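## Task

The boxes on the desk each carry a letter on their bottom face. Move the one lettered T onto the counter and leave every other box on the desk. At the finish the utility cart must be standing upright, the robot must not have toppled or be left leaning, and nothing may count as placed if it only stays there because the robot is holding it.

## Robot and tools

Robot: a Hello Robot Stretch 4 with a single arm. It has an omni-wheel base, a lift that slides up a mast, an arm that telescopes forward, a three-joint wrist (yaw, pitch, roll) and a two-finger gripper. It stands about 1.6 m tall, and the base rim lies within 0.23 m of the base origin. Cameras: head_camera, head_left_camera, head_right_camera and wrist_camera. A loose object may occasionally get nudged by something outside the robot.

Frames: the base frame sits on the floor below the base centre, with x forward, y left and z up. hand_pose is reported in this frame and marks a point between the open fingertips; the printed value can be slightly wrong. The odometry frame is the base frame as it was when the scene began. base_odometry comes from wheel turns only, so slipping shows up as travel. Heading runs from -3.142 to 3.142 and is positive to the left.

execute_actions(actions, cameras): actions is a list holding one action or nothing. An empty list just returns state and images. An action contains "base", "joints" or both, plus an optional "pace" and "contact_limits". Alternatively it is {"end_of_arm": "enable_torque"} on its own, which re-powers wrist or gripper motors that shut off; they then hold where they are. The motions in one action begin together and may end at different times.
- base: exactly one key per action, each a relative move from where the base last reported itself. translate_m: straight drive in metres, forward positive, -2 to 2. strafe_m: sideways in metres, left positive, -2 to 2. rotate_rad: turn in place in radians, counter-clockwise (left) positive, -3.2 to 3.2.
- joints: absolute targets, each a single number keyed by name. lift_m 0 to 1.2 m. arm_m 0 to 0.55 m extension. wrist_yaw_rad -1.134 to 4.276 (0 points forward, positive turns left, 3.14 is folded back; above 3.4 the arm may block it). wrist_pitch_rad -1.117 to 4.259 (0 level, 1.57 points down). wrist_roll_rad -1.117 to 4.259 (0 keeps the fingers level; positive turns clockwise as seen from behind the gripper). gripper_m -0.038 to 0.141 m fingertip gap (negative values press the fingers together). Done tolerances: ±0.004 for lift, arm and gripper, ±0.02 for yaw and roll, ±0.05 for pitch. A joint target beyond its range gets clipped, and the result reports this. An unknown key or any other bad value rejects the whole call.
- pace: "slow", "default", "fast" or "max". Base top speeds are 0.1, 0.3, 0.4 and 0.6 m/s, with turns at 1, 2, 3 and 4 rad/s. With the lift above 0.2 these are reduced further, down to 0.3 m/s and 1 rad/s at full height.
- contact_limits: only {"arm_m": value}, from 0 (gentlest) to 0.75 (firmest), default 0.5. It sets how hard the arm may push before it stops.
- cameras: a list of camera names or "all"; null or omitted means all, and [] means none. An action lasts at most 15 s.
To unfold the wrist at the start, send lift_m 0.4 and wrist_yaw_rad 0 in a single action. Any joint or base left out of an action may still be driving toward its previous target.

wait(seconds): 0 to 10. It commands nothing and returns state and images. zoom_image(camera, region): region is [x0, y0, x1, y1] in pixels of that camera's latest full image, with the origin at top-left and at most 504x504. finished_scene(scene): ends the given scene for good and reports success. A reply with no tool call ends everything that remains.

Results: base_status and joint_status describe how each motion ended. "done" for the base means the wheels finished their turns, even with slip. "off_target" means it stopped short and may still be pushing. "contact_stop_at_<key>" means it touched something; that part drops its target, and a lift, arm or wheels can go slack (a slack lift may sink under load, slack wheels may roll). "limit_stop_at_<name>" is a built-in stop. limit_stop_at_tilt means a lean above 6 degrees: lift, arm and wheels go slack and ignore commands until the lean eases. limit_stop_at_own_body means the robot would hit itself; you can move away from the body. It tends to happen with pitch below -0.2 combined with roll below -0.4 or above 4. "torque_fault" means a wrist motor overloaded (the gripper was pressed into something, or more than about 2 kg held level) and went limp; send enable_torque. If a stop is reported, later calls in that same reply are skipped. on_its_own lists things not commanded; "held at" there is a target, not a position. turned_by_wheels vs turned_by_imu differing by over about 0.1 rad suggests a collision or slip, and heading error is roughly their difference. base_tilt is in degrees (forward and right positive), with a fixed bias of up to about 1.5. motor_effort is a percentage of maximum, positive toward higher joint values; the bracketed figure is the peak during the last action, and readings are noisy and biased. For wheel_0, wheel_1 and wheel_2, positive turns the base right. lidar_m: 12 distances, one per 30-degree sector, first straight ahead and then counter-clockwise (4th left, 7th behind, 10th right). "-" means nothing seen, or something closer than 0.25 m. It covers heights from about 0.15 m to robot height and can miss glass, thin legs and things behind. wrist_depth_mm: a 7x7 grid of median depths, 100 to 2000 mm, read from the top left, with "-" for no value.

Gripping: command a gap smaller than the object. Squeezing harder pulls the object toward the wrist, and opening pushes it out. Neither the gap reading nor "done" confirms a grasp; look for a clear change in gripper effort. If the fingertips jam against a surface, raise the lift.

Camera calibration gives K, distortion and T_world_to_cam (base frame to camera, metres) for each camera, with small per-scene errors. The wrist camera's pose error grows with arm extension.

Avoid: dropping, slamming or shoving hard; knocking over the cart; turning or driving with more than 1 kg held and arm_m above 0.2, especially at fast paces; and strong pushes or pulls with a high gripper, which can tip the robot. Release each box so it rests on its own before ending the scene.

Each tool is called after "Emit:" as name(argument=value, ...) on one line, values as JSON.

## Session

Emit:
execute_actions(actions=[])

Scene clock: 0.00 s.
base_odometry: x=+0.000 y=+0.000 heading=+0.000 (m, m, rad; odometry frame)
turned_by_wheels: +0.000 (rad since the last result)
turned_by_imu: +0.000 (rad since the last result)
base_tilt: forward=-1.0 right=+0.6 (deg)
lidar_m: 2.18 1.11 0.90 0.90 1.64 1.56 1.55 1.57 1.83 2.37 2.65 1.90
base_status: not commanded
joint_positions: lift_m=+0.223 arm_m=+0.000 wrist_yaw_rad=+3.115 wrist_pitch_rad=+0.013 wrist_roll_rad=+0.005 gripper_m=+0.057
joint_status: not commanded
motor_effort: lift_m=+21 arm_m=-1 wrist_yaw_rad=+2 wrist_pitch_rad=-6 wrist_roll_rad=+1 gripper_m=-3 wheel_0=+0 wheel_1=+0 wheel_2=+0 (%)
hand_pose: x=-0.1147 y=+0.0950 z=+0.3975 quat_wxyz=(+0.013, -0.007, +0.003, +1.000) (m; base frame)
wrist_depth_mm: - 137 1708 1708 1576 1537 1464 / - 121 162 1661 1576 1537 1464 / - 128 174 1661 1618 1537 1464 / 136 138 1756 1708 1618 1537 1499 / 1708 1863 1756 1708 1576 1537 1464 / 1397 1499 196 1499 195 1464 1430 / 991 931 1008 116 1078 931 1025
pictures: head_camera, head_left_camera, head_right_camera, wrist_camera
Images, in order (width x height): head_camera 420x560, head_left_camera 420x672, head_right_camera 420x672, wrist_camera 616x392.

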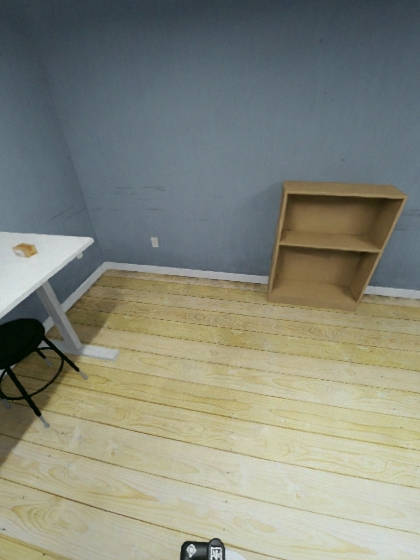

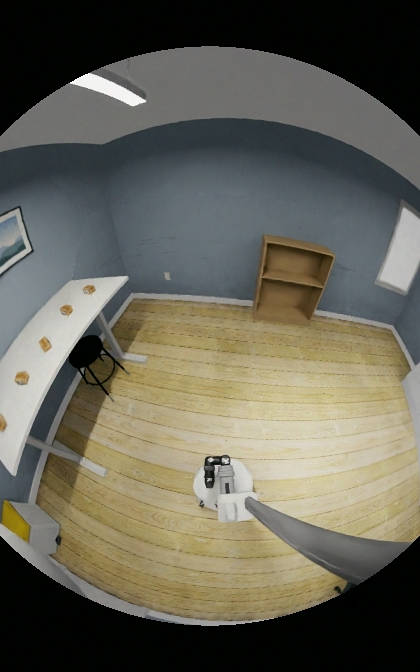

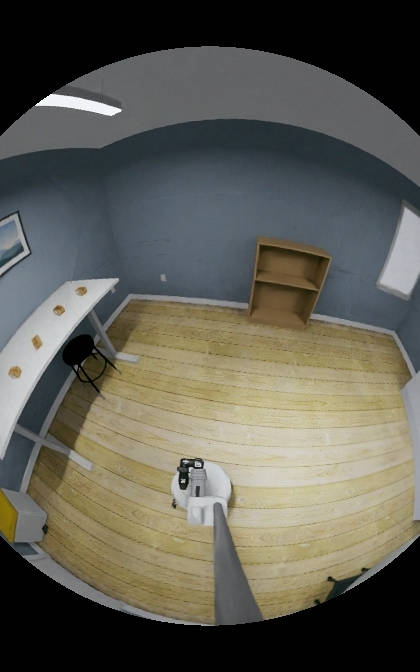

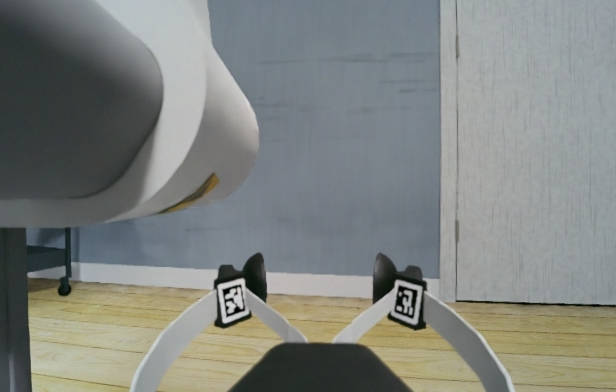

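Emit:
execute_actions(actions=[{"base":{"rotate_rad":1.45},"joints":{"lift_m":0.9,"wrist_yaw_rad":0,"gripper_m":0.14},"pace":"fast"}])

Scene clock: 6.17 s.
base_odometry: x=+0.000 y=+0.000 heading=+1.450 (m, m, rad; odometry frame)
turned_by_wheels: +1.450 (rad since the last result)
turned_by_imu: +1.437 (rad since the last result)
base_tilt: forward=-0.9 right=+0.6 (deg)
lidar_m: 0.91 0.98 1.55 1.52 1.65 1.60 2.41 2.58 1.92 1.89 1.25 0.92
base_status: done
joint_positions: lift_m=+0.900 arm_m=+0.000 wrist_yaw_rad=+0.000 wrist_pitch_rad=+0.013 wrist_roll_rad=+0.005 gripper_m=+0.140
joint_status: all done
motor_effort: lift_m=+24(25) arm_m=+0(1) wrist_yaw_rad=+0(4) wrist_pitch_rad=-5(7) wrist_roll_rad=-1(0) gripper_m=+1(1) wheel_0=-1(6) wheel_1=+0(7) wheel_2=+0(10) (%)
hand_pose: x=+0.4598 y=-0.0873 z=+1.0741 quat_wxyz=(+1.000, +0.003, +0.007, +0.000) (m; base frame)
wrist_depth_mm: 1576 1537 1499 1499 1430 1397 1397 / 1576 1537 1499 1499 1464 1397 1397 / 1576 1537 1537 1499 1464 1397 1397 / 1618 1576 1499 1499 1499 1430 1430 / 1576 1576 960 1098 1078 1078 1060 / 1576 1576 715 723 683 195 1366 / 1537 1576 1576 122 1499 1464 1430
pictures: head_camera, head_left_camera, head_right_camera, wrist_camera
camera_calibration (this result's frames):
wrist_camera: T_world_to_cam=[[0.01603, -0.999824, -0.00976914, -0.0796347], [-0.0283765, 0.00931154, -0.999554, 1.13885], [0.999469, 0.0163001, -0.0282223, -0.205552], [0, 0, 0, 1]] pos_world=[0.239036, -0.0868746, 1.13177]
Images, in order (width x height): head_camera 420x560, head_left_camera 420x672, head_right_camera 420x672, wrist_camera 616x392.

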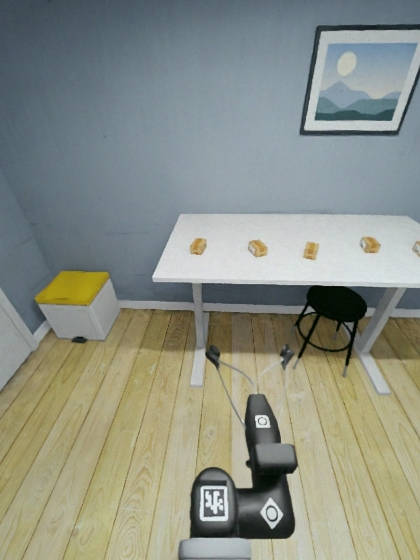

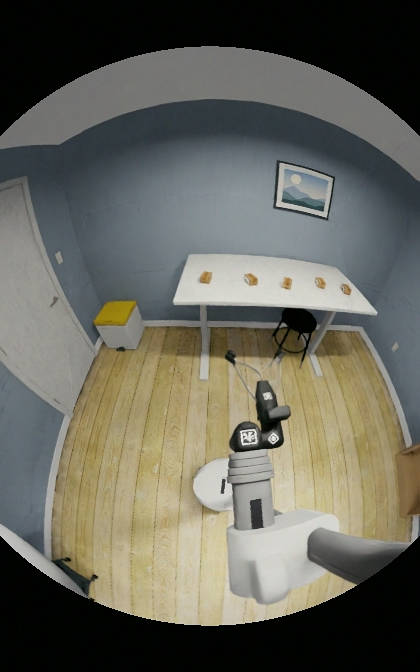

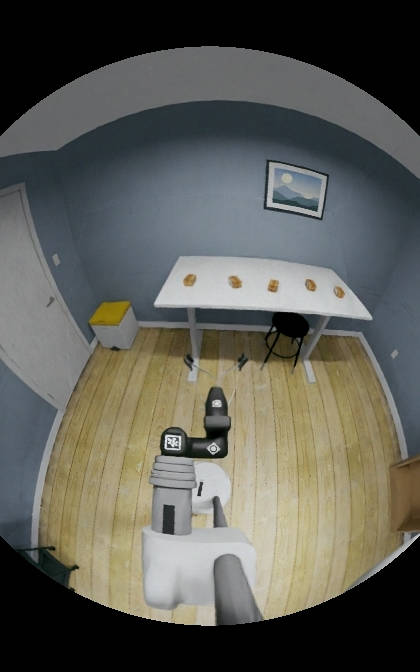

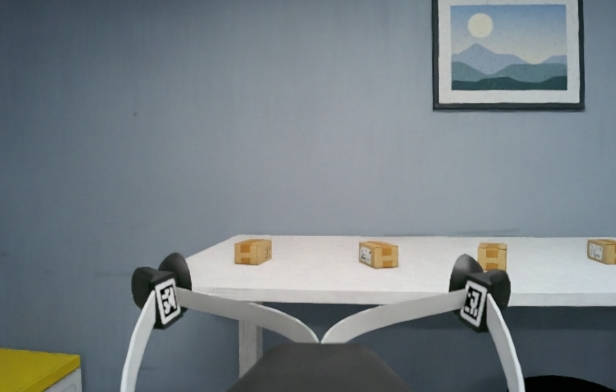

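Emit:
zoom_image(camera="head_camera", region=[160, 200, 420, 300])

Emit:
zoom_image(camera="wrist_camera", region=[200, 210, 616, 310])

Region (160, 200, 420, 300) of head_camera's 420x560 image, scaled by 1.938, with more detail than that image has; it fills the top 194 rows of this view, and the rest is white.

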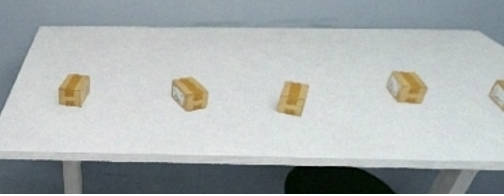

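Region (200, 210, 616, 310) of wrist_camera's 616x392 image, scaled by 1.212; it fills the top 121 rows of this view, and the rest is white.

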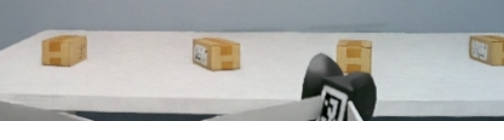

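Emit:
execute_actions(actions=[{"base":{"strafe_m":0.225},"joints":{"lift_m":1.0,"wrist_yaw_rad":-0.3,"wrist_pitch_rad":0.4,"arm_m":0.2},"pace":"fast"}], cameras=[])

Emit:
execute_actions(actions=[{"base":{"translate_m":0.4},"joints":{"arm_m":0.3},"pace":"fast"}], cameras=["head_camera","wrist_camera"])

Scene clock: 38.13 s.
base_odometry: x=-0.223 y=+0.027 heading=+1.450 (m, m, rad; odometry frame)
turned_by_wheels: +0.000 (rad since the last result)
turned_by_imu: +0.002 (rad since the last result)
base_tilt: forward=-0.8 right=+0.6 (deg)
lidar_m: 0.92 1.52 1.33 1.32 1.40 1.44 2.38 2.56 2.15 2.12 1.24 0.95
base_status: done
joint_positions: lift_m=+1.000 arm_m=+0.199 wrist_yaw_rad=-0.300 wrist_pitch_rad=+0.402 wrist_roll_rad=+0.005 gripper_m=+0.140
joint_status: all done
motor_effort: lift_m=+24(34) arm_m=+6(5) wrist_yaw_rad=+3(2) wrist_pitch_rad=-3(3) wrist_roll_rad=-2(1) gripper_m=-1(2) wheel_0=+0(10) wheel_1=-1(12) wheel_2=-1(2) (%)
hand_pose: x=+0.5978 y=-0.1619 z=+1.0651 quat_wxyz=(+0.969, +0.032, +0.197, -0.147) (m; base frame)
wrist_depth_mm: 1078 1160 1182 1205 1281 1366 1397 / 1118 1182 1229 1281 1336 1397 1464 / 1205 1229 946 931 854 842 931 / 1281 683 634 634 676 723 1255 / 1366 1397 1464 1537 1661 1229 1255 / 1430 1499 1042 1661 1618 195 1576 / 1499 1499 1499 122 1537 1464 1397
pictures: none
No camera images: the call's "cameras" was empty. Leave "cameras" out to get every camera's image.

Scene clock: 40.73 s.
base_odometry: x=-0.175 y=+0.424 heading=+1.450 (m, m, rad; odometry frame)
turned_by_wheels: +0.000 (rad since the last result)
turned_by_imu: -0.001 (rad since the last result)
base_tilt: forward=-0.7 right=+0.6 (deg)
lidar_m: 0.52 1.18 1.30 1.25 1.37 1.79 2.80 2.96 2.22 2.42 0.69 0.55
base_status: done
joint_positions: lift_m=+1.000 arm_m=+0.299 wrist_yaw_rad=-0.300 wrist_pitch_rad=+0.402 wrist_roll_rad=+0.005 gripper_m=+0.140
joint_status: all done
motor_effort: lift_m=+24(24) arm_m=+5(6) wrist_yaw_rad=+3(3) wrist_pitch_rad=-5(5) wrist_roll_rad=+0(1) gripper_m=+1(1) wheel_0=+0(6) wheel_1=+0(8) wheel_2=+1(8) (%)
hand_pose: x=+0.6977 y=-0.1620 z=+1.0651 quat_wxyz=(+0.969, +0.032, +0.197, -0.147) (m; base frame)
wrist_depth_mm: 676 707 732 768 798 831 866 / 715 741 778 809 854 891 946 / 750 778 798 842 866 917 931 / 788 798 627 627 627 621 627 / 831 500 473 473 473 469 384 / 878 349 330 304 349 195 362 / 931 315 315 122 324 310 315
pictures: head_camera, wrist_camera
camera_calibration (this result's frames):
wrist_camera: T_world_to_cam=[[-0.285079, -0.958387, -0.0149704, 0.0641767], [-0.384043, 0.128518, -0.914327, 1.31403], [0.878203, -0.254906, -0.404699, -0.000725819], [0, 0, 0, 1]] pos_world=[0.523577, -0.107556, 1.20212]
Images, in order (width x height): head_camera 420x560, wrist_camera 616x392.

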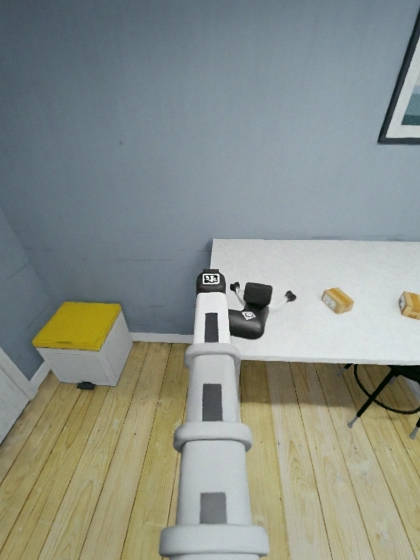

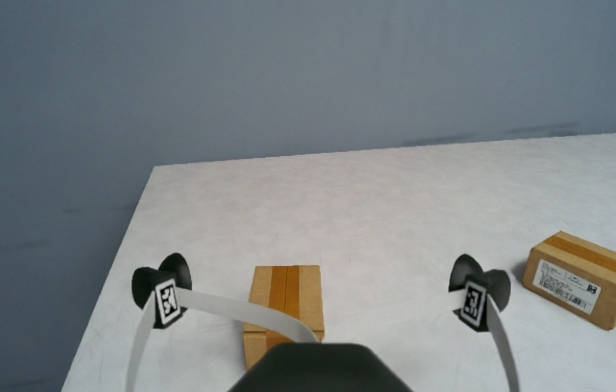

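Emit:
execute_actions(actions=[{"joints":{"lift_m":0.918,"arm_m":0.37}}], cameras=["wrist_camera"])

Scene clock: 57.43 s.
base_odometry: x=-0.175 y=+0.424 heading=+1.450 (m, m, rad; odometry frame)
turned_by_wheels: +0.000 (rad since the last result)
turned_by_imu: +0.001 (rad since the last result)
base_tilt: forward=-0.8 right=+0.7 (deg)
lidar_m: 0.52 1.17 1.30 1.26 1.37 1.78 2.79 2.98 2.22 2.42 0.72 0.55
base_status: not commanded
joint_positions: lift_m=+0.918 arm_m=+0.369 wrist_yaw_rad=-0.300 wrist_pitch_rad=+0.402 wrist_roll_rad=+0.005 gripper_m=+0.140
joint_status: all done
motor_effort: lift_m=+16(26) arm_m=+6(7) wrist_yaw_rad=+1(3) wrist_pitch_rad=-5(5) wrist_roll_rad=-2(2) gripper_m=+0(2) wheel_0=+0(0) wheel_1=+0(0) wheel_2=+0(0) (%)
hand_pose: x=+0.7677 y=-0.1620 z=+0.9838 quat_wxyz=(+0.969, +0.032, +0.197, -0.147) (m; base frame)
wrist_depth_mm: 615 640 676 699 732 768 809 / 647 676 715 732 778 809 854 / 683 699 634 627 627 627 627 / 723 430 427 427 424 421 418 / 750 320 322 226 319 317 315 / 266 236 238 189 236 195 251 / 216 213 213 122 212 211 212
pictures: wrist_camera
camera_calibration (this result's frames):
wrist_camera: T_world_to_cam=[[-0.28514, -0.958369, -0.0149705, 0.0829292], [-0.384044, 0.128545, -0.914323, 1.26652], [0.878183, -0.25496, -0.404709, -0.0950395], [0, 0, 0, 1]] pos_world=[0.593507, -0.10756, 1.12079]
Images, in order (width x height): wrist_camera 616x392.

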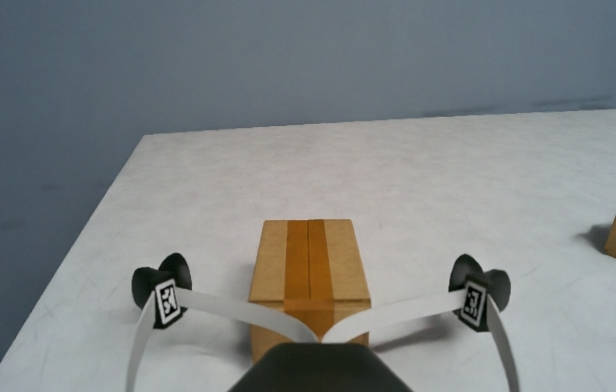

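Emit:
execute_actions(actions=[{"joints":{"gripper_m":0.015}}], cameras=["wrist_camera"])

Scene clock: 61.60 s.
base_odometry: x=-0.175 y=+0.424 heading=+1.450 (m, m, rad; odometry frame)
turned_by_wheels: +0.000 (rad since the last result)
turned_by_imu: +0.001 (rad since the last result)
base_tilt: forward=-0.7 right=+0.7 (deg)
lidar_m: 0.52 1.18 1.29 1.25 1.37 1.78 2.79 2.96 2.21 2.42 0.72 0.55
base_status: not commanded
joint_positions: lift_m=+0.918 arm_m=+0.369 wrist_yaw_rad=-0.300 wrist_pitch_rad=+0.402 wrist_roll_rad=+0.005 gripper_m=+0.016
joint_status: all done
motor_effort: lift_m=+16(16) arm_m=+6(6) wrist_yaw_rad=+2(2) wrist_pitch_rad=-7(8) wrist_roll_rad=-3(1) gripper_m=-26(24) wheel_0=+0(0) wheel_1=+0(0) wheel_2=+0(0) (%)
hand_pose: x=+0.7676 y=-0.1620 z=+0.9836 quat_wxyz=(+0.969, +0.032, +0.197, -0.147) (m; base frame)
wrist_depth_mm: 615 640 676 699 741 768 809 / 647 676 707 741 778 820 854 / 683 699 634 634 621 627 627 / 715 427 424 424 421 421 418 / 759 320 319 216 303 314 314 / 265 254 185 176 180 241 251 / 214 205 213 118 211 203 215
pictures: wrist_camera
camera_calibration (this result's frames):
wrist_camera: T_world_to_cam=[[-0.285149, -0.958366, -0.0149773, 0.0829424], [-0.384608, 0.12872, -0.914061, 1.26654], [0.877933, -0.254883, -0.4053, -0.0942588], [0, 0, 0, 1]] pos_world=[0.593524, -0.107564, 1.12073]
Images, in order (width x height): wrist_camera 616x392.

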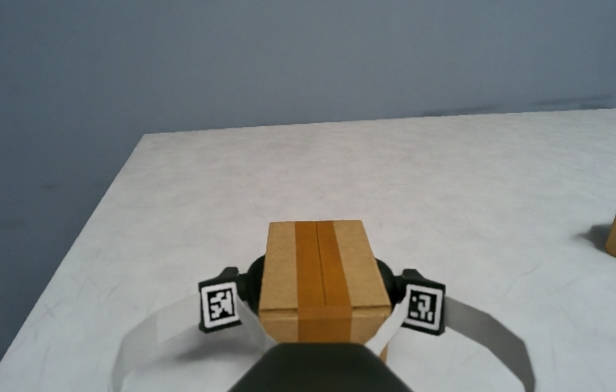

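Emit:
execute_actions(actions=[{"joints":{"lift_m":0.96,"wrist_pitch_rad":0.1},"pace":"fast"}], cameras=[])

Emit:
execute_actions(actions=[{"joints":{"wrist_roll_rad":3.14,"wrist_pitch_rad":-0.15,"arm_m":0.2},"pace":"fast"}], cameras=["head_camera","wrist_camera"])

Scene clock: 67.30 s.
base_odometry: x=-0.175 y=+0.424 heading=+1.450 (m, m, rad; odometry frame)
turned_by_wheels: +0.000 (rad since the last result)
turned_by_imu: +0.001 (rad since the last result)
base_tilt: forward=-0.9 right=+0.6 (deg)
lidar_m: 0.52 1.17 1.29 1.25 1.36 1.78 2.79 2.97 2.21 2.42 0.69 0.55
base_status: not commanded
joint_positions: lift_m=+0.960 arm_m=+0.369 wrist_yaw_rad=-0.300 wrist_pitch_rad=+0.103 wrist_roll_rad=+0.005 gripper_m=+0.016
joint_status: all done
motor_effort: lift_m=+25(23) arm_m=+6(6) wrist_yaw_rad=+3(1) wrist_pitch_rad=-11(14) wrist_roll_rad=+0(2) gripper_m=-24(25) wheel_0=+0(0) wheel_1=+0(0) wheel_2=+0(0) (%)
hand_pose: x=+0.7882 y=-0.1683 z=+1.1081 quat_wxyz=(+0.987, +0.010, +0.051, -0.149) (m; base frame)
wrist_depth_mm: 654 691 707 741 788 820 842 / 668 691 732 750 788 842 866 / 668 699 741 768 809 842 891 / 683 715 741 778 820 866 917 / 691 715 750 216 831 854 904 / 707 707 186 175 180 539 574 / 707 399 424 118 424 402 439
pictures: none
No camera images: the call's "cameras" was empty. Leave "cameras" out to get every camera's image.

Scene clock: 69.67 s.
base_odometry: x=-0.175 y=+0.424 heading=+1.450 (m, m, rad; odometry frame)
turned_by_wheels: +0.000 (rad since the last result)
turned_by_imu: +0.001 (rad since the last result)
base_tilt: forward=-0.8 right=+0.7 (deg)
lidar_m: 0.53 1.17 1.30 1.26 1.37 1.77 2.78 2.96 2.20 2.43 0.71 0.56
base_status: not commanded
joint_positions: lift_m=+0.960 arm_m=+0.201 wrist_yaw_rad=-0.300 wrist_pitch_rad=-0.147 wrist_roll_rad=+3.139 gripper_m=+0.016
joint_status: all done
motor_effort: lift_m=+25(25) arm_m=-6(7) wrist_yaw_rad=+1(0) wrist_pitch_rad=-8(13) wrist_roll_rad=+2(11) gripper_m=-25(26) wheel_0=+0(0) wheel_1=+0(0) wheel_2=+0(0) (%)
hand_pose: x=+0.6187 y=-0.1679 z=+1.1801 quat_wxyz=(+0.012, +0.986, -0.149, +0.072) (m; base frame)
wrist_depth_mm: 492 430 549 544 539 530 768 / 1078 1025 976 904 866 820 788 / 1160 1078 991 946 891 842 809 / 1182 1118 1025 976 904 866 831 / 1182 1118 1060 216 917 878 842 / 1229 1138 186 176 180 878 866 / 1281 1160 1138 117 960 931 866
pictures: head_camera, wrist_camera
camera_calibration (this result's frames):
wrist_camera: T_world_to_cam=[[0.310329, 0.95062, 0.00426114, -0.0328649], [-0.154441, 0.0459933, 0.986931, -1.00996], [0.938, -0.306931, 0.161088, -0.599665], [0, 0, 0, 1]] pos_world=[0.416706, -0.106363, 1.0935]
Images, in order (width x height): head_camera 420x560, wrist_camera 616x392.

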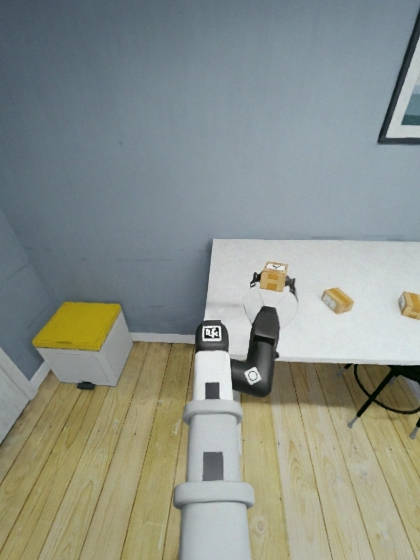

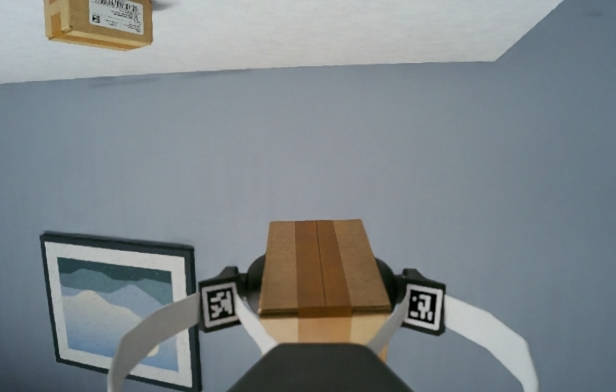

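Emit:
zoom_image(camera="head_camera", region=[245, 250, 305, 300])

Region (245, 250, 305, 300) of head_camera's 420x560 image, scaled by 8.400, with more detail than that image has.

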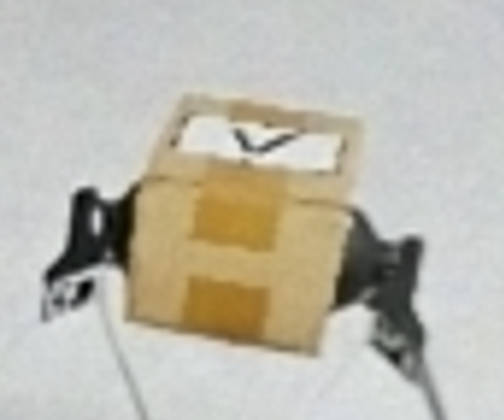

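Emit:
execute_actions(actions=[{"joints":{"wrist_roll_rad":0,"wrist_pitch_rad":0.15,"arm_m":0.369},"pace":"fast"}], cameras=[])

Emit:
execute_actions(actions=[{"joints":{"wrist_pitch_rad":0.4,"lift_m":0.935}}], cameras=[])

Emit:
execute_actions(actions=[{"joints":{"lift_m":0.921},"pace":"slow"}], cameras=["wrist_camera"])

Scene clock: 81.20 s.
base_odometry: x=-0.175 y=+0.424 heading=+1.450 (m, m, rad; odometry frame)
turned_by_wheels: +0.000 (rad since the last result)
turned_by_imu: +0.002 (rad since the last result)
base_tilt: forward=-0.8 right=+0.8 (deg)
lidar_m: 0.52 1.17 1.30 1.26 1.38 1.78 2.78 2.98 2.22 2.41 0.72 0.55
base_status: not commanded
joint_positions: lift_m=+0.960 arm_m=+0.368 wrist_yaw_rad=-0.300 wrist_pitch_rad=+0.153 wrist_roll_rad=+0.001 gripper_m=+0.016
joint_status: all done
motor_effort: lift_m=+25(25) arm_m=+5(7) wrist_yaw_rad=+2(4) wrist_pitch_rad=-7(9) wrist_roll_rad=-2(6) gripper_m=-25(27) wheel_0=+0(0) wheel_1=+0(0) wheel_2=+0(0) (%)
hand_pose: x=+0.7855 y=-0.1677 z=+1.0939 quat_wxyz=(+0.986, +0.012, +0.075, -0.149) (m; base frame)
wrist_depth_mm: 640 668 699 741 759 798 842 / 654 683 707 750 788 820 866 / 668 691 723 768 809 854 891 / 683 707 741 788 820 854 917 / 707 723 750 217 683 750 750 / 715 549 185 175 180 477 508 / 732 368 389 118 387 368 402
pictures: none
No camera images: the call's "cameras" was empty. Leave "cameras" out to get every camera's image.

Scene clock: 82.07 s.
base_odometry: x=-0.175 y=+0.424 heading=+1.450 (m, m, rad; odometry frame)
turned_by_wheels: +0.000 (rad since the last result)
turned_by_imu: +0.000 (rad since the last result)
base_tilt: forward=-0.7 right=+0.6 (deg)
lidar_m: 0.52 1.18 1.29 1.26 1.36 1.79 2.79 2.98 2.21 2.43 0.69 0.54
base_status: not commanded
joint_positions: lift_m=+0.935 arm_m=+0.368 wrist_yaw_rad=-0.300 wrist_pitch_rad=+0.403 wrist_roll_rad=+0.001 gripper_m=+0.016
joint_status: all done
motor_effort: lift_m=+17(26) arm_m=+5(5) wrist_yaw_rad=+2(2) wrist_pitch_rad=-8(8) wrist_roll_rad=-4(1) gripper_m=-24(27) wheel_0=+0(0) wheel_1=+0(0) wheel_2=+0(0) (%)
hand_pose: x=+0.7667 y=-0.1619 z=+1.0005 quat_wxyz=(+0.969, +0.030, +0.198, -0.146) (m; base frame)
wrist_depth_mm: 621 647 676 699 732 778 809 / 647 676 707 741 788 820 866 / 691 707 699 691 691 691 691 / 732 500 466 466 466 462 459 / 759 349 351 216 334 347 345 / 778 279 186 175 180 267 276 / 239 224 233 117 233 224 238
pictures: none
No camera images: the call's "cameras" was empty. Leave "cameras" out to get every camera's image.

Scene clock: 82.87 s.
base_odometry: x=-0.175 y=+0.424 heading=+1.450 (m, m, rad; odometry frame)
turned_by_wheels: +0.000 (rad since the last result)
turned_by_imu: +0.000 (rad since the last result)
base_tilt: forward=-0.9 right=+0.6 (deg)
lidar_m: 0.52 1.18 1.30 1.25 1.39 1.80 2.79 2.99 2.21 2.43 0.72 0.53
base_status: not commanded
joint_positions: lift_m=+0.921 arm_m=+0.368 wrist_yaw_rad=-0.300 wrist_pitch_rad=+0.403 wrist_roll_rad=+0.001 gripper_m=+0.016
joint_status: all done
motor_effort: lift_m=+17(17) arm_m=+5(6) wrist_yaw_rad=+0(2) wrist_pitch_rad=-8(7) wrist_roll_rad=-3(1) gripper_m=-25(25) wheel_0=+0(0) wheel_1=+0(0) wheel_2=+0(0) (%)
hand_pose: x=+0.7667 y=-0.1619 z=+0.9865 quat_wxyz=(+0.969, +0.030, +0.198, -0.146) (m; base frame)
wrist_depth_mm: 621 640 668 699 723 759 798 / 640 676 707 741 778 820 842 / 683 699 640 640 634 640 634 / 723 433 433 433 430 430 427 / 759 325 324 216 310 324 320 / 270 259 185 175 180 247 255 / 218 208 215 117 215 207 220
pictures: wrist_camera
camera_calibration (this result's frames):
wrist_camera: T_world_to_cam=[[-0.283168, -0.959012, -0.0105796, 0.0768095], [-0.386171, 0.124109, -0.91404, 1.26929], [0.877888, -0.254742, -0.405486, -0.0919958], [0, 0, 0, 1]] pos_world=[0.592674, -0.107303, 1.12369]
Images, in order (width x height): wrist_camera 616x392.

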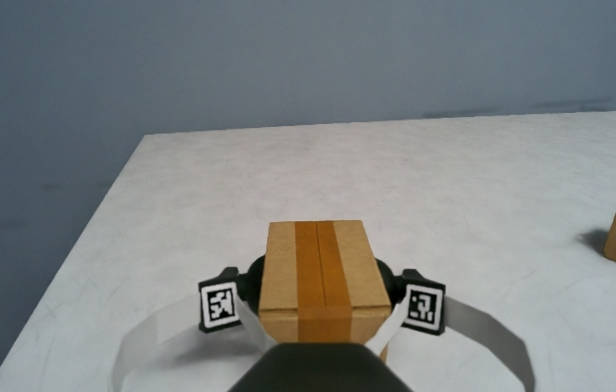

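Emit:
execute_actions(actions=[{"joints":{"lift_m":0.919,"gripper_m":0.09}}], cameras=[])

Emit:
execute_actions(actions=[{"joints":{"lift_m":0.99,"gripper_m":0.11},"pace":"fast"}], cameras=["wrist_camera"])

Emit:
execute_actions(actions=[{"base":{"strafe_m":-0.494},"joints":{"wrist_yaw_rad":0.5,"arm_m":0.27},"pace":"fast"}], cameras=["head_camera","wrist_camera"])

Scene clock: 100.90 s.
base_odometry: x=-0.175 y=+0.424 heading=+1.450 (m, m, rad; odometry frame)
turned_by_wheels: +0.000 (rad since the last result)
turned_by_imu: +0.001 (rad since the last result)
base_tilt: forward=-0.7 right=+0.6 (deg)
lidar_m: 0.52 1.18 1.31 1.25 1.38 1.80 2.79 2.98 2.20 2.42 0.71 0.54
base_status: not commanded
joint_positions: lift_m=+0.919 arm_m=+0.368 wrist_yaw_rad=-0.300 wrist_pitch_rad=+0.402 wrist_roll_rad=+0.001 gripper_m=+0.090
joint_status: all done
motor_effort: lift_m=+17(15) arm_m=+6(6) wrist_yaw_rad=+2(0) wrist_pitch_rad=-8(6) wrist_roll_rad=-2(3) gripper_m=-2(24) wheel_0=+0(0) wheel_1=+0(0) wheel_2=+0(0) (%)
hand_pose: x=+0.7667 y=-0.1619 z=+0.9845 quat_wxyz=(+0.969, +0.030, +0.198, -0.146) (m; base frame)
wrist_depth_mm: 621 640 676 699 741 768 809 / 654 683 707 732 778 820 842 / 683 707 634 634 634 640 640 / 715 430 427 424 424 427 424 / 750 322 322 228 320 320 317 / 266 256 196 189 190 245 254 / 216 213 213 116 213 211 215
pictures: none
No camera images: the call's "cameras" was empty. Leave "cameras" out to get every camera's image.

Scene clock: 101.93 s.
base_odometry: x=-0.175 y=+0.424 heading=+1.450 (m, m, rad; odometry frame)
turned_by_wheels: +0.000 (rad since the last result)
turned_by_imu: +0.000 (rad since the last result)
base_tilt: forward=-0.8 right=+0.6 (deg)
lidar_m: 0.51 1.17 1.30 1.25 1.38 1.81 2.79 2.98 2.21 2.42 0.71 0.56
base_status: not commanded
joint_positions: lift_m=+0.990 arm_m=+0.368 wrist_yaw_rad=-0.300 wrist_pitch_rad=+0.402 wrist_roll_rad=+0.001 gripper_m=+0.110
joint_status: all done
motor_effort: lift_m=+24(23) arm_m=+6(5) wrist_yaw_rad=+0(1) wrist_pitch_rad=-5(6) wrist_roll_rad=-2(1) gripper_m=-2(2) wheel_0=+0(0) wheel_1=+0(0) wheel_2=+0(0) (%)
hand_pose: x=+0.7667 y=-0.1619 z=+1.0549 quat_wxyz=(+0.969, +0.030, +0.198, -0.146) (m; base frame)
wrist_depth_mm: 621 640 676 699 741 768 798 / 647 683 715 741 768 831 854 / 683 715 741 778 809 831 891 / 723 732 603 603 597 597 597 / 768 477 455 452 452 449 449 / 809 362 217 289 334 332 359 / 854 296 303 117 301 294 303
pictures: wrist_camera
camera_calibration (this result's frames):
wrist_camera: T_world_to_cam=[[-0.283164, -0.959013, -0.0105707, 0.077521], [-0.385926, 0.124027, -0.914154, 1.33177], [0.877997, -0.254776, -0.405228, -0.0646447], [0, 0, 0, 1]] pos_world=[0.592672, -0.107301, 1.19206]
Images, in order (width x height): wrist_camera 616x392.

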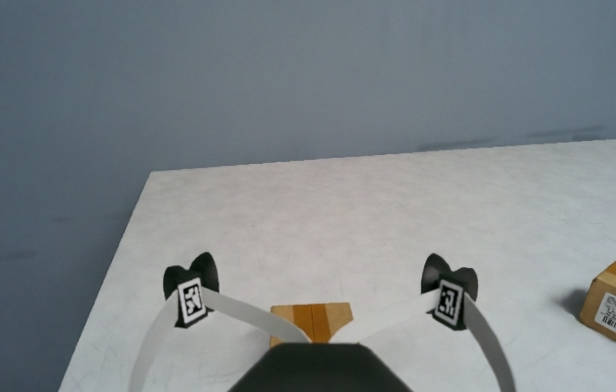

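Scene clock: 104.63 s.
base_odometry: x=+0.315 y=+0.365 heading=+1.450 (m, m, rad; odometry frame)
turned_by_wheels: +0.000 (rad since the last result)
turned_by_imu: +0.001 (rad since the last result)
base_tilt: forward=-0.9 right=+0.7 (deg)
lidar_m: 0.49 0.54 1.52 1.76 1.90 2.06 2.84 2.58 1.74 1.92 0.66 0.51
base_status: done
joint_positions: lift_m=+0.990 arm_m=+0.271 wrist_yaw_rad=+0.500 wrist_pitch_rad=+0.402 wrist_roll_rad=+0.001 gripper_m=+0.110
joint_status: all done
motor_effort: lift_m=+23(24) arm_m=-6(7) wrist_yaw_rad=+3(6) wrist_pitch_rad=-7(5) wrist_roll_rad=-1(0) gripper_m=-1(2) wheel_0=-1(10) wheel_1=+2(10) wheel_2=+0(1) (%)
hand_pose: x=+0.7168 y=+0.0505 z=+1.0550 quat_wxyz=(+0.949, -0.049, +0.194, +0.242) (m; base frame)
wrist_depth_mm: 1430 1182 976 820 723 647 591 / 1464 1255 1042 878 759 676 615 / 1576 1366 1098 878 788 707 640 / 1618 603 609 603 603 597 597 / 433 407 459 455 452 449 445 / 362 364 218 300 289 332 357 / 306 296 303 117 300 294 301
pictures: head_camera, wrist_camera
camera_calibration (this result's frames):
wrist_camera: T_world_to_cam=[[0.490259, -0.871513, -0.0105217, -0.291789], [-0.357842, -0.190263, -0.914193, 1.28203], [0.79473, 0.451957, -0.405142, 0.0572265], [0, 0, 0, 1]] pos_world=[0.556337, -0.0362396, 1.19214]
Images, in order (width x height): head_camera 420x560, wrist_camera 616x392.

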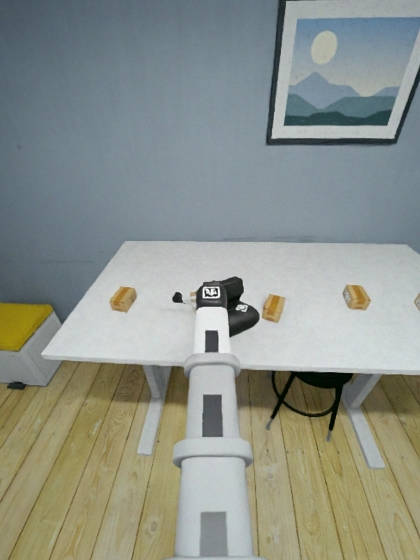

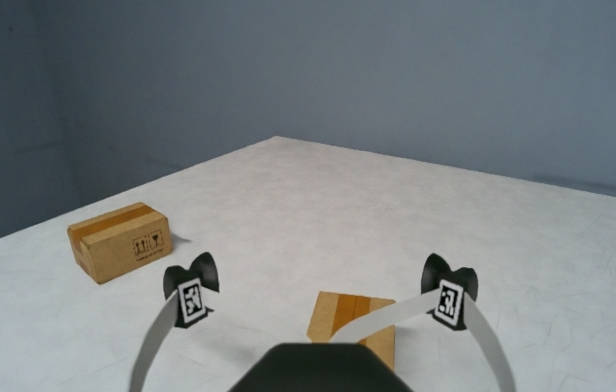

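Emit:
execute_actions(actions=[{"joints":{"lift_m":0.918,"arm_m":0.29,"wrist_yaw_rad":0.4}}], cameras=["wrist_camera"])

Scene clock: 114.90 s.
base_odometry: x=+0.315 y=+0.365 heading=+1.450 (m, m, rad; odometry frame)
turned_by_wheels: +0.000 (rad since the last result)
turned_by_imu: +0.001 (rad since the last result)
base_tilt: forward=-0.8 right=+0.7 (deg)
lidar_m: 0.49 0.54 1.50 1.74 1.92 2.08 2.83 2.58 1.74 1.93 0.66 0.51
base_status: not commanded
joint_positions: lift_m=+0.918 arm_m=+0.289 wrist_yaw_rad=+0.400 wrist_pitch_rad=+0.402 wrist_roll_rad=+0.001 gripper_m=+0.110
joint_status: all done
motor_effort: lift_m=+16(26) arm_m=+5(6) wrist_yaw_rad=+0(1) wrist_pitch_rad=-6(7) wrist_roll_rad=+0(1) gripper_m=+0(2) wheel_0=-1(1) wheel_1=+2(2) wheel_2=+0(0) (%)
hand_pose: x=+0.7384 y=+0.0230 z=+0.9837 quat_wxyz=(+0.960, -0.039, +0.196, +0.195) (m; base frame)
wrist_depth_mm: 1160 1008 866 768 691 634 580 / 1229 1042 917 820 732 654 603 / 1308 640 634 627 627 627 615 / 353 427 424 421 424 421 421 / 320 320 306 226 317 315 315 / 254 254 195 191 236 234 252 / 215 208 208 117 220 208 213
pictures: wrist_camera
camera_calibration (this result's frames):
wrist_camera: T_world_to_cam=[[0.401431, -0.915829, -0.0105181, -0.260489], [-0.374941, -0.153847, -0.914194, 1.23105], [0.835627, 0.37093, -0.40514, -0.00475958], [0, 0, 0, 1]] pos_world=[0.570115, -0.0474054, 1.12075]
Images, in order (width x height): wrist_camera 616x392.

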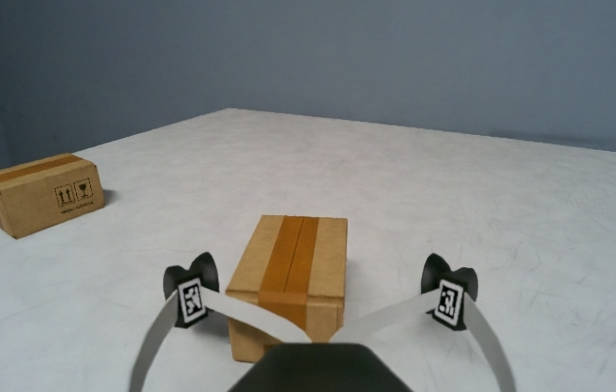

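Emit:
execute_actions(actions=[{"joints":{"gripper_m":0.02,"arm_m":0.275,"wrist_yaw_rad":0.42}}], cameras=["wrist_camera"])

Emit:
execute_actions(actions=[{"joints":{"lift_m":0.98,"wrist_pitch_rad":0.1},"pace":"fast"}], cameras=[])

Emit:
execute_actions(actions=[{"joints":{"wrist_roll_rad":3.0,"wrist_pitch_rad":-0.4,"arm_m":0.12,"wrist_yaw_rad":-0.2},"pace":"fast"}], cameras=["head_camera"])

Emit:
zoom_image(camera="head_camera", region=[220, 200, 340, 320])

Scene clock: 122.57 s.
base_odometry: x=+0.315 y=+0.365 heading=+1.450 (m, m, rad; odometry frame)
turned_by_wheels: +0.000 (rad since the last result)
turned_by_imu: +0.001 (rad since the last result)
base_tilt: forward=-0.9 right=+0.8 (deg)
lidar_m: 0.49 0.52 1.50 1.74 1.91 2.07 2.84 2.58 1.75 1.92 0.68 0.50
base_status: not commanded
joint_positions: lift_m=+0.918 arm_m=+0.276 wrist_yaw_rad=+0.420 wrist_pitch_rad=+0.403 wrist_roll_rad=+0.001 gripper_m=+0.021
joint_status: all done
motor_effort: lift_m=+16(16) arm_m=-6(7) wrist_yaw_rad=+1(6) wrist_pitch_rad=-8(7) wrist_roll_rad=-2(2) gripper_m=-24(25) wheel_0=-1(1) wheel_1=+2(2) wheel_2=+0(0) (%)
hand_pose: x=+0.7249 y=+0.0284 z=+0.9835 quat_wxyz=(+0.958, -0.041, +0.196, +0.204) (m; base frame)
wrist_depth_mm: 1229 1042 891 788 707 640 585 / 1336 1098 960 842 750 668 615 / 1430 634 634 627 627 621 621 / 355 399 424 424 421 418 418 / 317 319 320 217 301 317 314 / 254 255 185 191 189 242 250 / 214 205 213 118 211 203 212
pictures: wrist_camera
camera_calibration (this result's frames):
wrist_camera: T_world_to_cam=[[0.419124, -0.907868, -0.0105235, -0.263203], [-0.372238, -0.161252, -0.914022, 1.22481], [0.828115, 0.387006, -0.405527, 0.00982169], [0, 0, 0, 1]] pos_world=[0.5581, -0.0452526, 1.12071]
Images, in order (width x height): wrist_camera 616x392.

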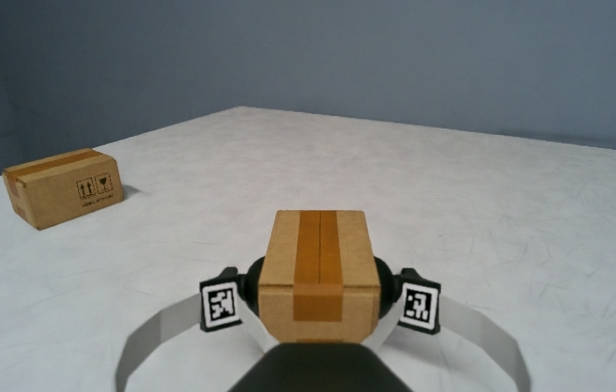

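Scene clock: 123.57 s.
base_odometry: x=+0.315 y=+0.365 heading=+1.450 (m, m, rad; odometry frame)
turned_by_wheels: +0.000 (rad since the last result)
turned_by_imu: +0.000 (rad since the last result)
base_tilt: forward=-0.8 right=+0.6 (deg)
lidar_m: 0.49 0.55 1.51 1.74 1.92 2.07 2.84 2.58 1.75 1.94 0.67 0.49
base_status: not commanded
joint_positions: lift_m=+0.980 arm_m=+0.276 wrist_yaw_rad=+0.420 wrist_pitch_rad=+0.104 wrist_roll_rad=+0.001 gripper_m=+0.021
joint_status: all done
motor_effort: lift_m=+25(25) arm_m=-6(6) wrist_yaw_rad=+3(2) wrist_pitch_rad=-10(15) wrist_roll_rad=-2(4) gripper_m=-22(23) wheel_0=-1(1) wheel_1=+2(2) wheel_2=+0(0) (%)
hand_pose: x=+0.7446 y=+0.0371 z=+1.1280 quat_wxyz=(+0.977, -0.011, +0.051, +0.208) (m; base frame)
wrist_depth_mm: 1366 1118 946 831 750 676 615 / 1366 1138 960 842 759 683 621 / 1397 1138 991 866 768 691 634 / 1430 1205 1008 854 778 691 640 / 1430 1205 1025 217 759 715 647 / 1499 627 185 191 187 591 621 / 377 402 462 118 462 436 477
pictures: none
No camera images: the call's "cameras" was empty. Leave "cameras" out to get every camera's image.

Scene clock: 125.87 s.
base_odometry: x=+0.315 y=+0.365 heading=+1.450 (m, m, rad; odometry frame)
turned_by_wheels: +0.000 (rad since the last result)
turned_by_imu: +0.001 (rad since the last result)
base_tilt: forward=-0.8 right=+0.7 (deg)
lidar_m: 0.50 0.54 1.51 1.75 1.91 2.09 2.82 2.58 1.75 1.91 0.67 0.51
base_status: not commanded
joint_positions: lift_m=+0.980 arm_m=+0.121 wrist_yaw_rad=-0.200 wrist_pitch_rad=-0.397 wrist_roll_rad=+2.999 gripper_m=+0.021
joint_status: all done
motor_effort: lift_m=+25(25) arm_m=-6(7) wrist_yaw_rad=+2(6) wrist_pitch_rad=-8(14) wrist_roll_rad=+0(8) gripper_m=-23(24) wheel_0=-1(1) wheel_1=+2(2) wheel_2=+0(0) (%)
hand_pose: x=+0.5353 y=-0.1386 z=+1.2693 quat_wxyz=(+0.089, +0.972, -0.112, +0.189) (m; base frame)
wrist_depth_mm: 1042 991 931 904 854 820 778 / 1078 1042 991 946 891 854 820 / 1182 1098 1008 976 960 904 866 / 1229 1182 1098 1025 1008 946 917 / 1366 1281 1160 217 1042 1008 960 / 1464 1336 185 192 187 1042 1008 / 1499 1464 1366 119 1182 1138 1078
pictures: head_camera
Images, in order (width x height): head_camera 420x560.

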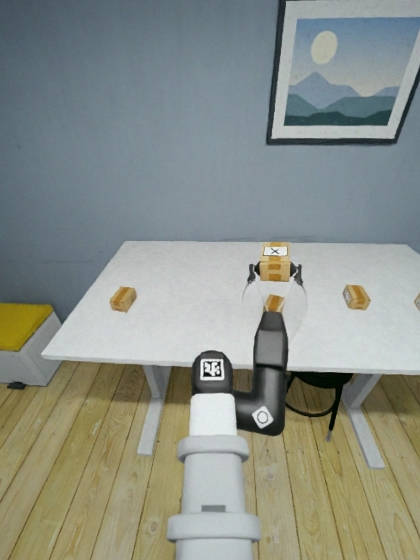

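Region (220, 200, 340, 320) of head_camera's 420x560 image, scaled by 4.200, with more detail than that image has.

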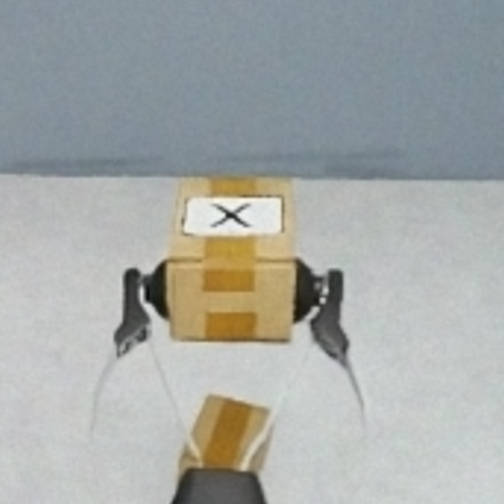

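Emit:
execute_actions(actions=[{"joints":{"wrist_roll_rad":0,"wrist_pitch_rad":0.15,"arm_m":0.276,"wrist_yaw_rad":0.42,"lift_m":0.96},"pace":"fast"}], cameras=[])

Emit:
execute_actions(actions=[{"joints":{"wrist_pitch_rad":0.4,"lift_m":0.922},"pace":"slow"}], cameras=[])

Emit:
execute_actions(actions=[{"joints":{"lift_m":0.919,"gripper_m":0.085}}], cameras=["wrist_camera"])

Emit:
execute_actions(actions=[{"joints":{"lift_m":0.99,"gripper_m":0.11},"pace":"fast"}], cameras=[])

Emit:
execute_actions(actions=[{"joints":{"wrist_yaw_rad":-0.45,"arm_m":0.33},"pace":"fast"}], cameras=["head_camera","wrist_camera"])

Scene clock: 138.80 s.
base_odometry: x=+0.315 y=+0.365 heading=+1.450 (m, m, rad; odometry frame)
turned_by_wheels: +0.000 (rad since the last result)
turned_by_imu: +0.002 (rad since the last result)
base_tilt: forward=-0.9 right=+0.6 (deg)
lidar_m: 0.48 0.55 1.49 1.75 1.92 2.07 2.83 2.58 1.74 1.92 0.67 0.51
base_status: not commanded
joint_positions: lift_m=+0.960 arm_m=+0.275 wrist_yaw_rad=+0.420 wrist_pitch_rad=+0.153 wrist_roll_rad=+0.001 gripper_m=+0.021
joint_status: all done
motor_effort: lift_m=+18(24) arm_m=+5(6) wrist_yaw_rad=+3(4) wrist_pitch_rad=-9(9) wrist_roll_rad=-3(4) gripper_m=-23(23) wheel_0=-1(1) wheel_1=+1(1) wheel_2=+0(0) (%)
hand_pose: x=+0.7419 y=+0.0364 z=+1.0945 quat_wxyz=(+0.975, -0.016, +0.075, +0.208) (m; base frame)
wrist_depth_mm: 1281 1098 946 831 732 668 615 / 1336 1118 960 842 759 676 621 / 1430 1182 991 866 768 683 634 / 1430 1205 1025 866 778 707 640 / 1499 1229 759 217 691 699 647 / 399 452 185 192 187 480 508 / 362 368 389 118 387 368 399
pictures: none
No camera images: the call's "cameras" was empty. Leave "cameras" out to get every camera's image.

Scene clock: 139.97 s.
base_odometry: x=+0.315 y=+0.365 heading=+1.450 (m, m, rad; odometry frame)
turned_by_wheels: +0.000 (rad since the last result)
turned_by_imu: +0.000 (rad since the last result)
base_tilt: forward=-0.7 right=+0.6 (deg)
lidar_m: 0.49 0.52 1.50 1.75 1.89 2.07 2.83 2.60 1.73 1.93 0.66 0.50
base_status: not commanded
joint_positions: lift_m=+0.922 arm_m=+0.275 wrist_yaw_rad=+0.420 wrist_pitch_rad=+0.403 wrist_roll_rad=+0.001 gripper_m=+0.021
joint_status: all done
motor_effort: lift_m=+16(15) arm_m=+6(5) wrist_yaw_rad=+1(3) wrist_pitch_rad=-7(8) wrist_roll_rad=-2(3) gripper_m=-24(24) wheel_0=-1(1) wheel_1=+1(1) wheel_2=+0(0) (%)
hand_pose: x=+0.7239 y=+0.0284 z=+0.9875 quat_wxyz=(+0.958, -0.041, +0.196, +0.204) (m; base frame)
wrist_depth_mm: 1205 1025 904 778 707 640 585 / 1308 1138 960 842 741 668 615 / 1430 654 640 640 640 640 621 / 362 407 436 436 436 427 424 / 327 327 327 217 309 324 322 / 260 259 185 192 188 248 255 / 219 209 216 118 216 208 217
pictures: none
No camera images: the call's "cameras" was empty. Leave "cameras" out to get every camera's image.

Scene clock: 141.43 s.
base_odometry: x=+0.315 y=+0.365 heading=+1.450 (m, m, rad; odometry frame)
turned_by_wheels: +0.000 (rad since the last result)
turned_by_imu: +0.000 (rad since the last result)
base_tilt: forward=-0.8 right=+0.6 (deg)
lidar_m: 0.49 0.53 1.50 1.75 1.91 2.08 2.84 2.58 1.74 1.94 0.68 0.50
base_status: not commanded
joint_positions: lift_m=+0.919 arm_m=+0.275 wrist_yaw_rad=+0.420 wrist_pitch_rad=+0.402 wrist_roll_rad=+0.001 gripper_m=+0.085
joint_status: all done
motor_effort: lift_m=+17(15) arm_m=+6(6) wrist_yaw_rad=+2(1) wrist_pitch_rad=-7(9) wrist_roll_rad=-2(2) gripper_m=-1(23) wheel_0=-1(1) wheel_1=+1(1) wheel_2=+0(0) (%)
hand_pose: x=+0.7239 y=+0.0284 z=+0.9845 quat_wxyz=(+0.958, -0.041, +0.196, +0.204) (m; base frame)
wrist_depth_mm: 1205 1042 904 798 699 647 585 / 1336 1098 960 831 750 661 615 / 1397 647 634 627 634 634 627 / 357 402 427 427 424 424 421 / 322 320 322 228 306 319 315 / 256 257 196 204 201 245 253 / 216 213 214 116 213 206 213
pictures: wrist_camera
camera_calibration (this result's frames):
wrist_camera: T_world_to_cam=[[0.419214, -0.907826, -0.0105824, -0.26273], [-0.372138, -0.16119, -0.914074, 1.22529], [0.828114, 0.387131, -0.405409, 0.0109389], [0, 0, 0, 1]] pos_world=[0.557058, -0.0452434, 1.12166]
Images, in order (width x height): wrist_camera 616x392.

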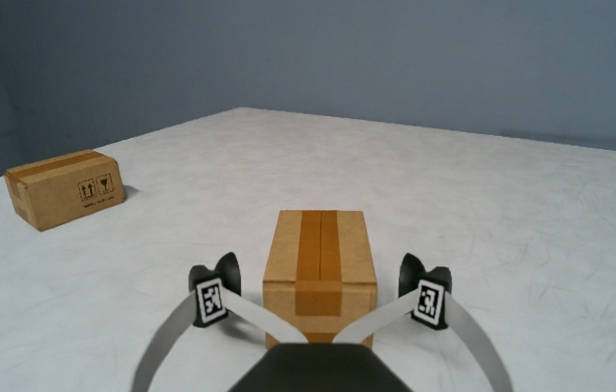

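Scene clock: 142.50 s.
base_odometry: x=+0.315 y=+0.365 heading=+1.450 (m, m, rad; odometry frame)
turned_by_wheels: +0.000 (rad since the last result)
turned_by_imu: +0.000 (rad since the last result)
base_tilt: forward=-0.8 right=+0.6 (deg)
lidar_m: 0.48 0.56 1.52 1.76 1.90 2.09 2.84 2.60 1.74 1.94 0.66 0.52
base_status: not commanded
joint_positions: lift_m=+0.990 arm_m=+0.275 wrist_yaw_rad=+0.420 wrist_pitch_rad=+0.402 wrist_roll_rad=+0.001 gripper_m=+0.110
joint_status: all done
motor_effort: lift_m=+24(27) arm_m=+5(6) wrist_yaw_rad=+0(3) wrist_pitch_rad=-6(7) wrist_roll_rad=-2(2) gripper_m=-1(3) wheel_0=-1(1) wheel_1=+1(1) wheel_2=+0(0) (%)
hand_pose: x=+0.7239 y=+0.0284 z=+1.0549 quat_wxyz=(+0.958, -0.041, +0.195, +0.204) (m; base frame)
wrist_depth_mm: 1229 1042 904 788 707 640 585 / 1336 1098 946 842 732 668 609 / 1464 1205 960 842 778 707 640 / 1576 609 603 597 603 597 597 / 389 424 455 455 452 449 449 / 364 364 219 289 300 329 357 / 304 297 303 117 301 296 300
pictures: none
No camera images: the call's "cameras" was empty. Leave "cameras" out to get every camera's image.

Scene clock: 143.53 s.
base_odometry: x=+0.315 y=+0.365 heading=+1.450 (m, m, rad; odometry frame)
turned_by_wheels: +0.000 (rad since the last result)
turned_by_imu: +0.000 (rad since the last result)
base_tilt: forward=-0.8 right=+0.6 (deg)
lidar_m: 0.48 0.55 1.50 1.74 1.92 2.08 2.83 2.59 1.74 1.93 0.69 0.50
base_status: not commanded
joint_positions: lift_m=+0.990 arm_m=+0.329 wrist_yaw_rad=-0.450 wrist_pitch_rad=+0.402 wrist_roll_rad=+0.001 gripper_m=+0.110
joint_status: all done
motor_effort: lift_m=+24(25) arm_m=+5(8) wrist_yaw_rad=+1(5) wrist_pitch_rad=-7(5) wrist_roll_rad=-2(3) gripper_m=+0(1) wheel_0=-1(1) wheel_1=+2(1) wheel_2=+0(0) (%)
hand_pose: x=+0.7010 y=-0.1941 z=+1.0550 quat_wxyz=(+0.955, +0.045, +0.195, -0.218) (m; base frame)
wrist_depth_mm: 603 647 691 750 809 891 976 / 634 676 732 788 854 946 1042 / 668 715 759 831 878 891 1042 / 603 603 609 609 603 603 603 / 452 455 452 452 452 452 404 / 359 362 219 300 287 332 362 / 303 297 303 117 301 294 303
pictures: head_camera, wrist_camera
camera_calibration (this result's frames):
wrist_camera: T_world_to_cam=[[-0.423085, -0.906029, -0.0104913, 0.136313], [-0.363088, 0.180136, -0.914176, 1.3053], [0.83016, -0.382965, -0.405181, -0.00650675], [0, 0, 0, 1]] pos_world=[0.537012, -0.11412, 1.19207]
Images, in order (width x height): head_camera 420x560, wrist_camera 616x392.

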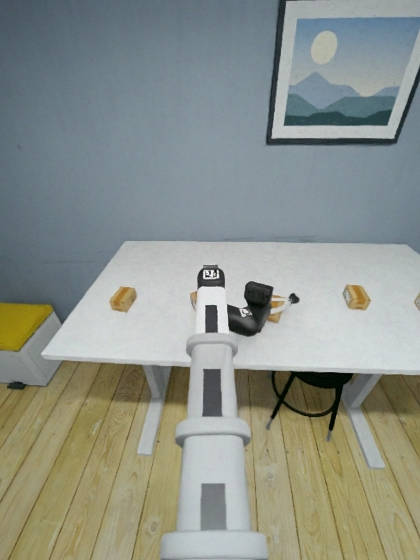

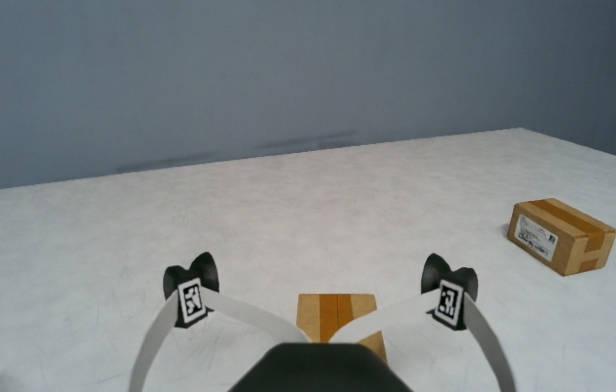

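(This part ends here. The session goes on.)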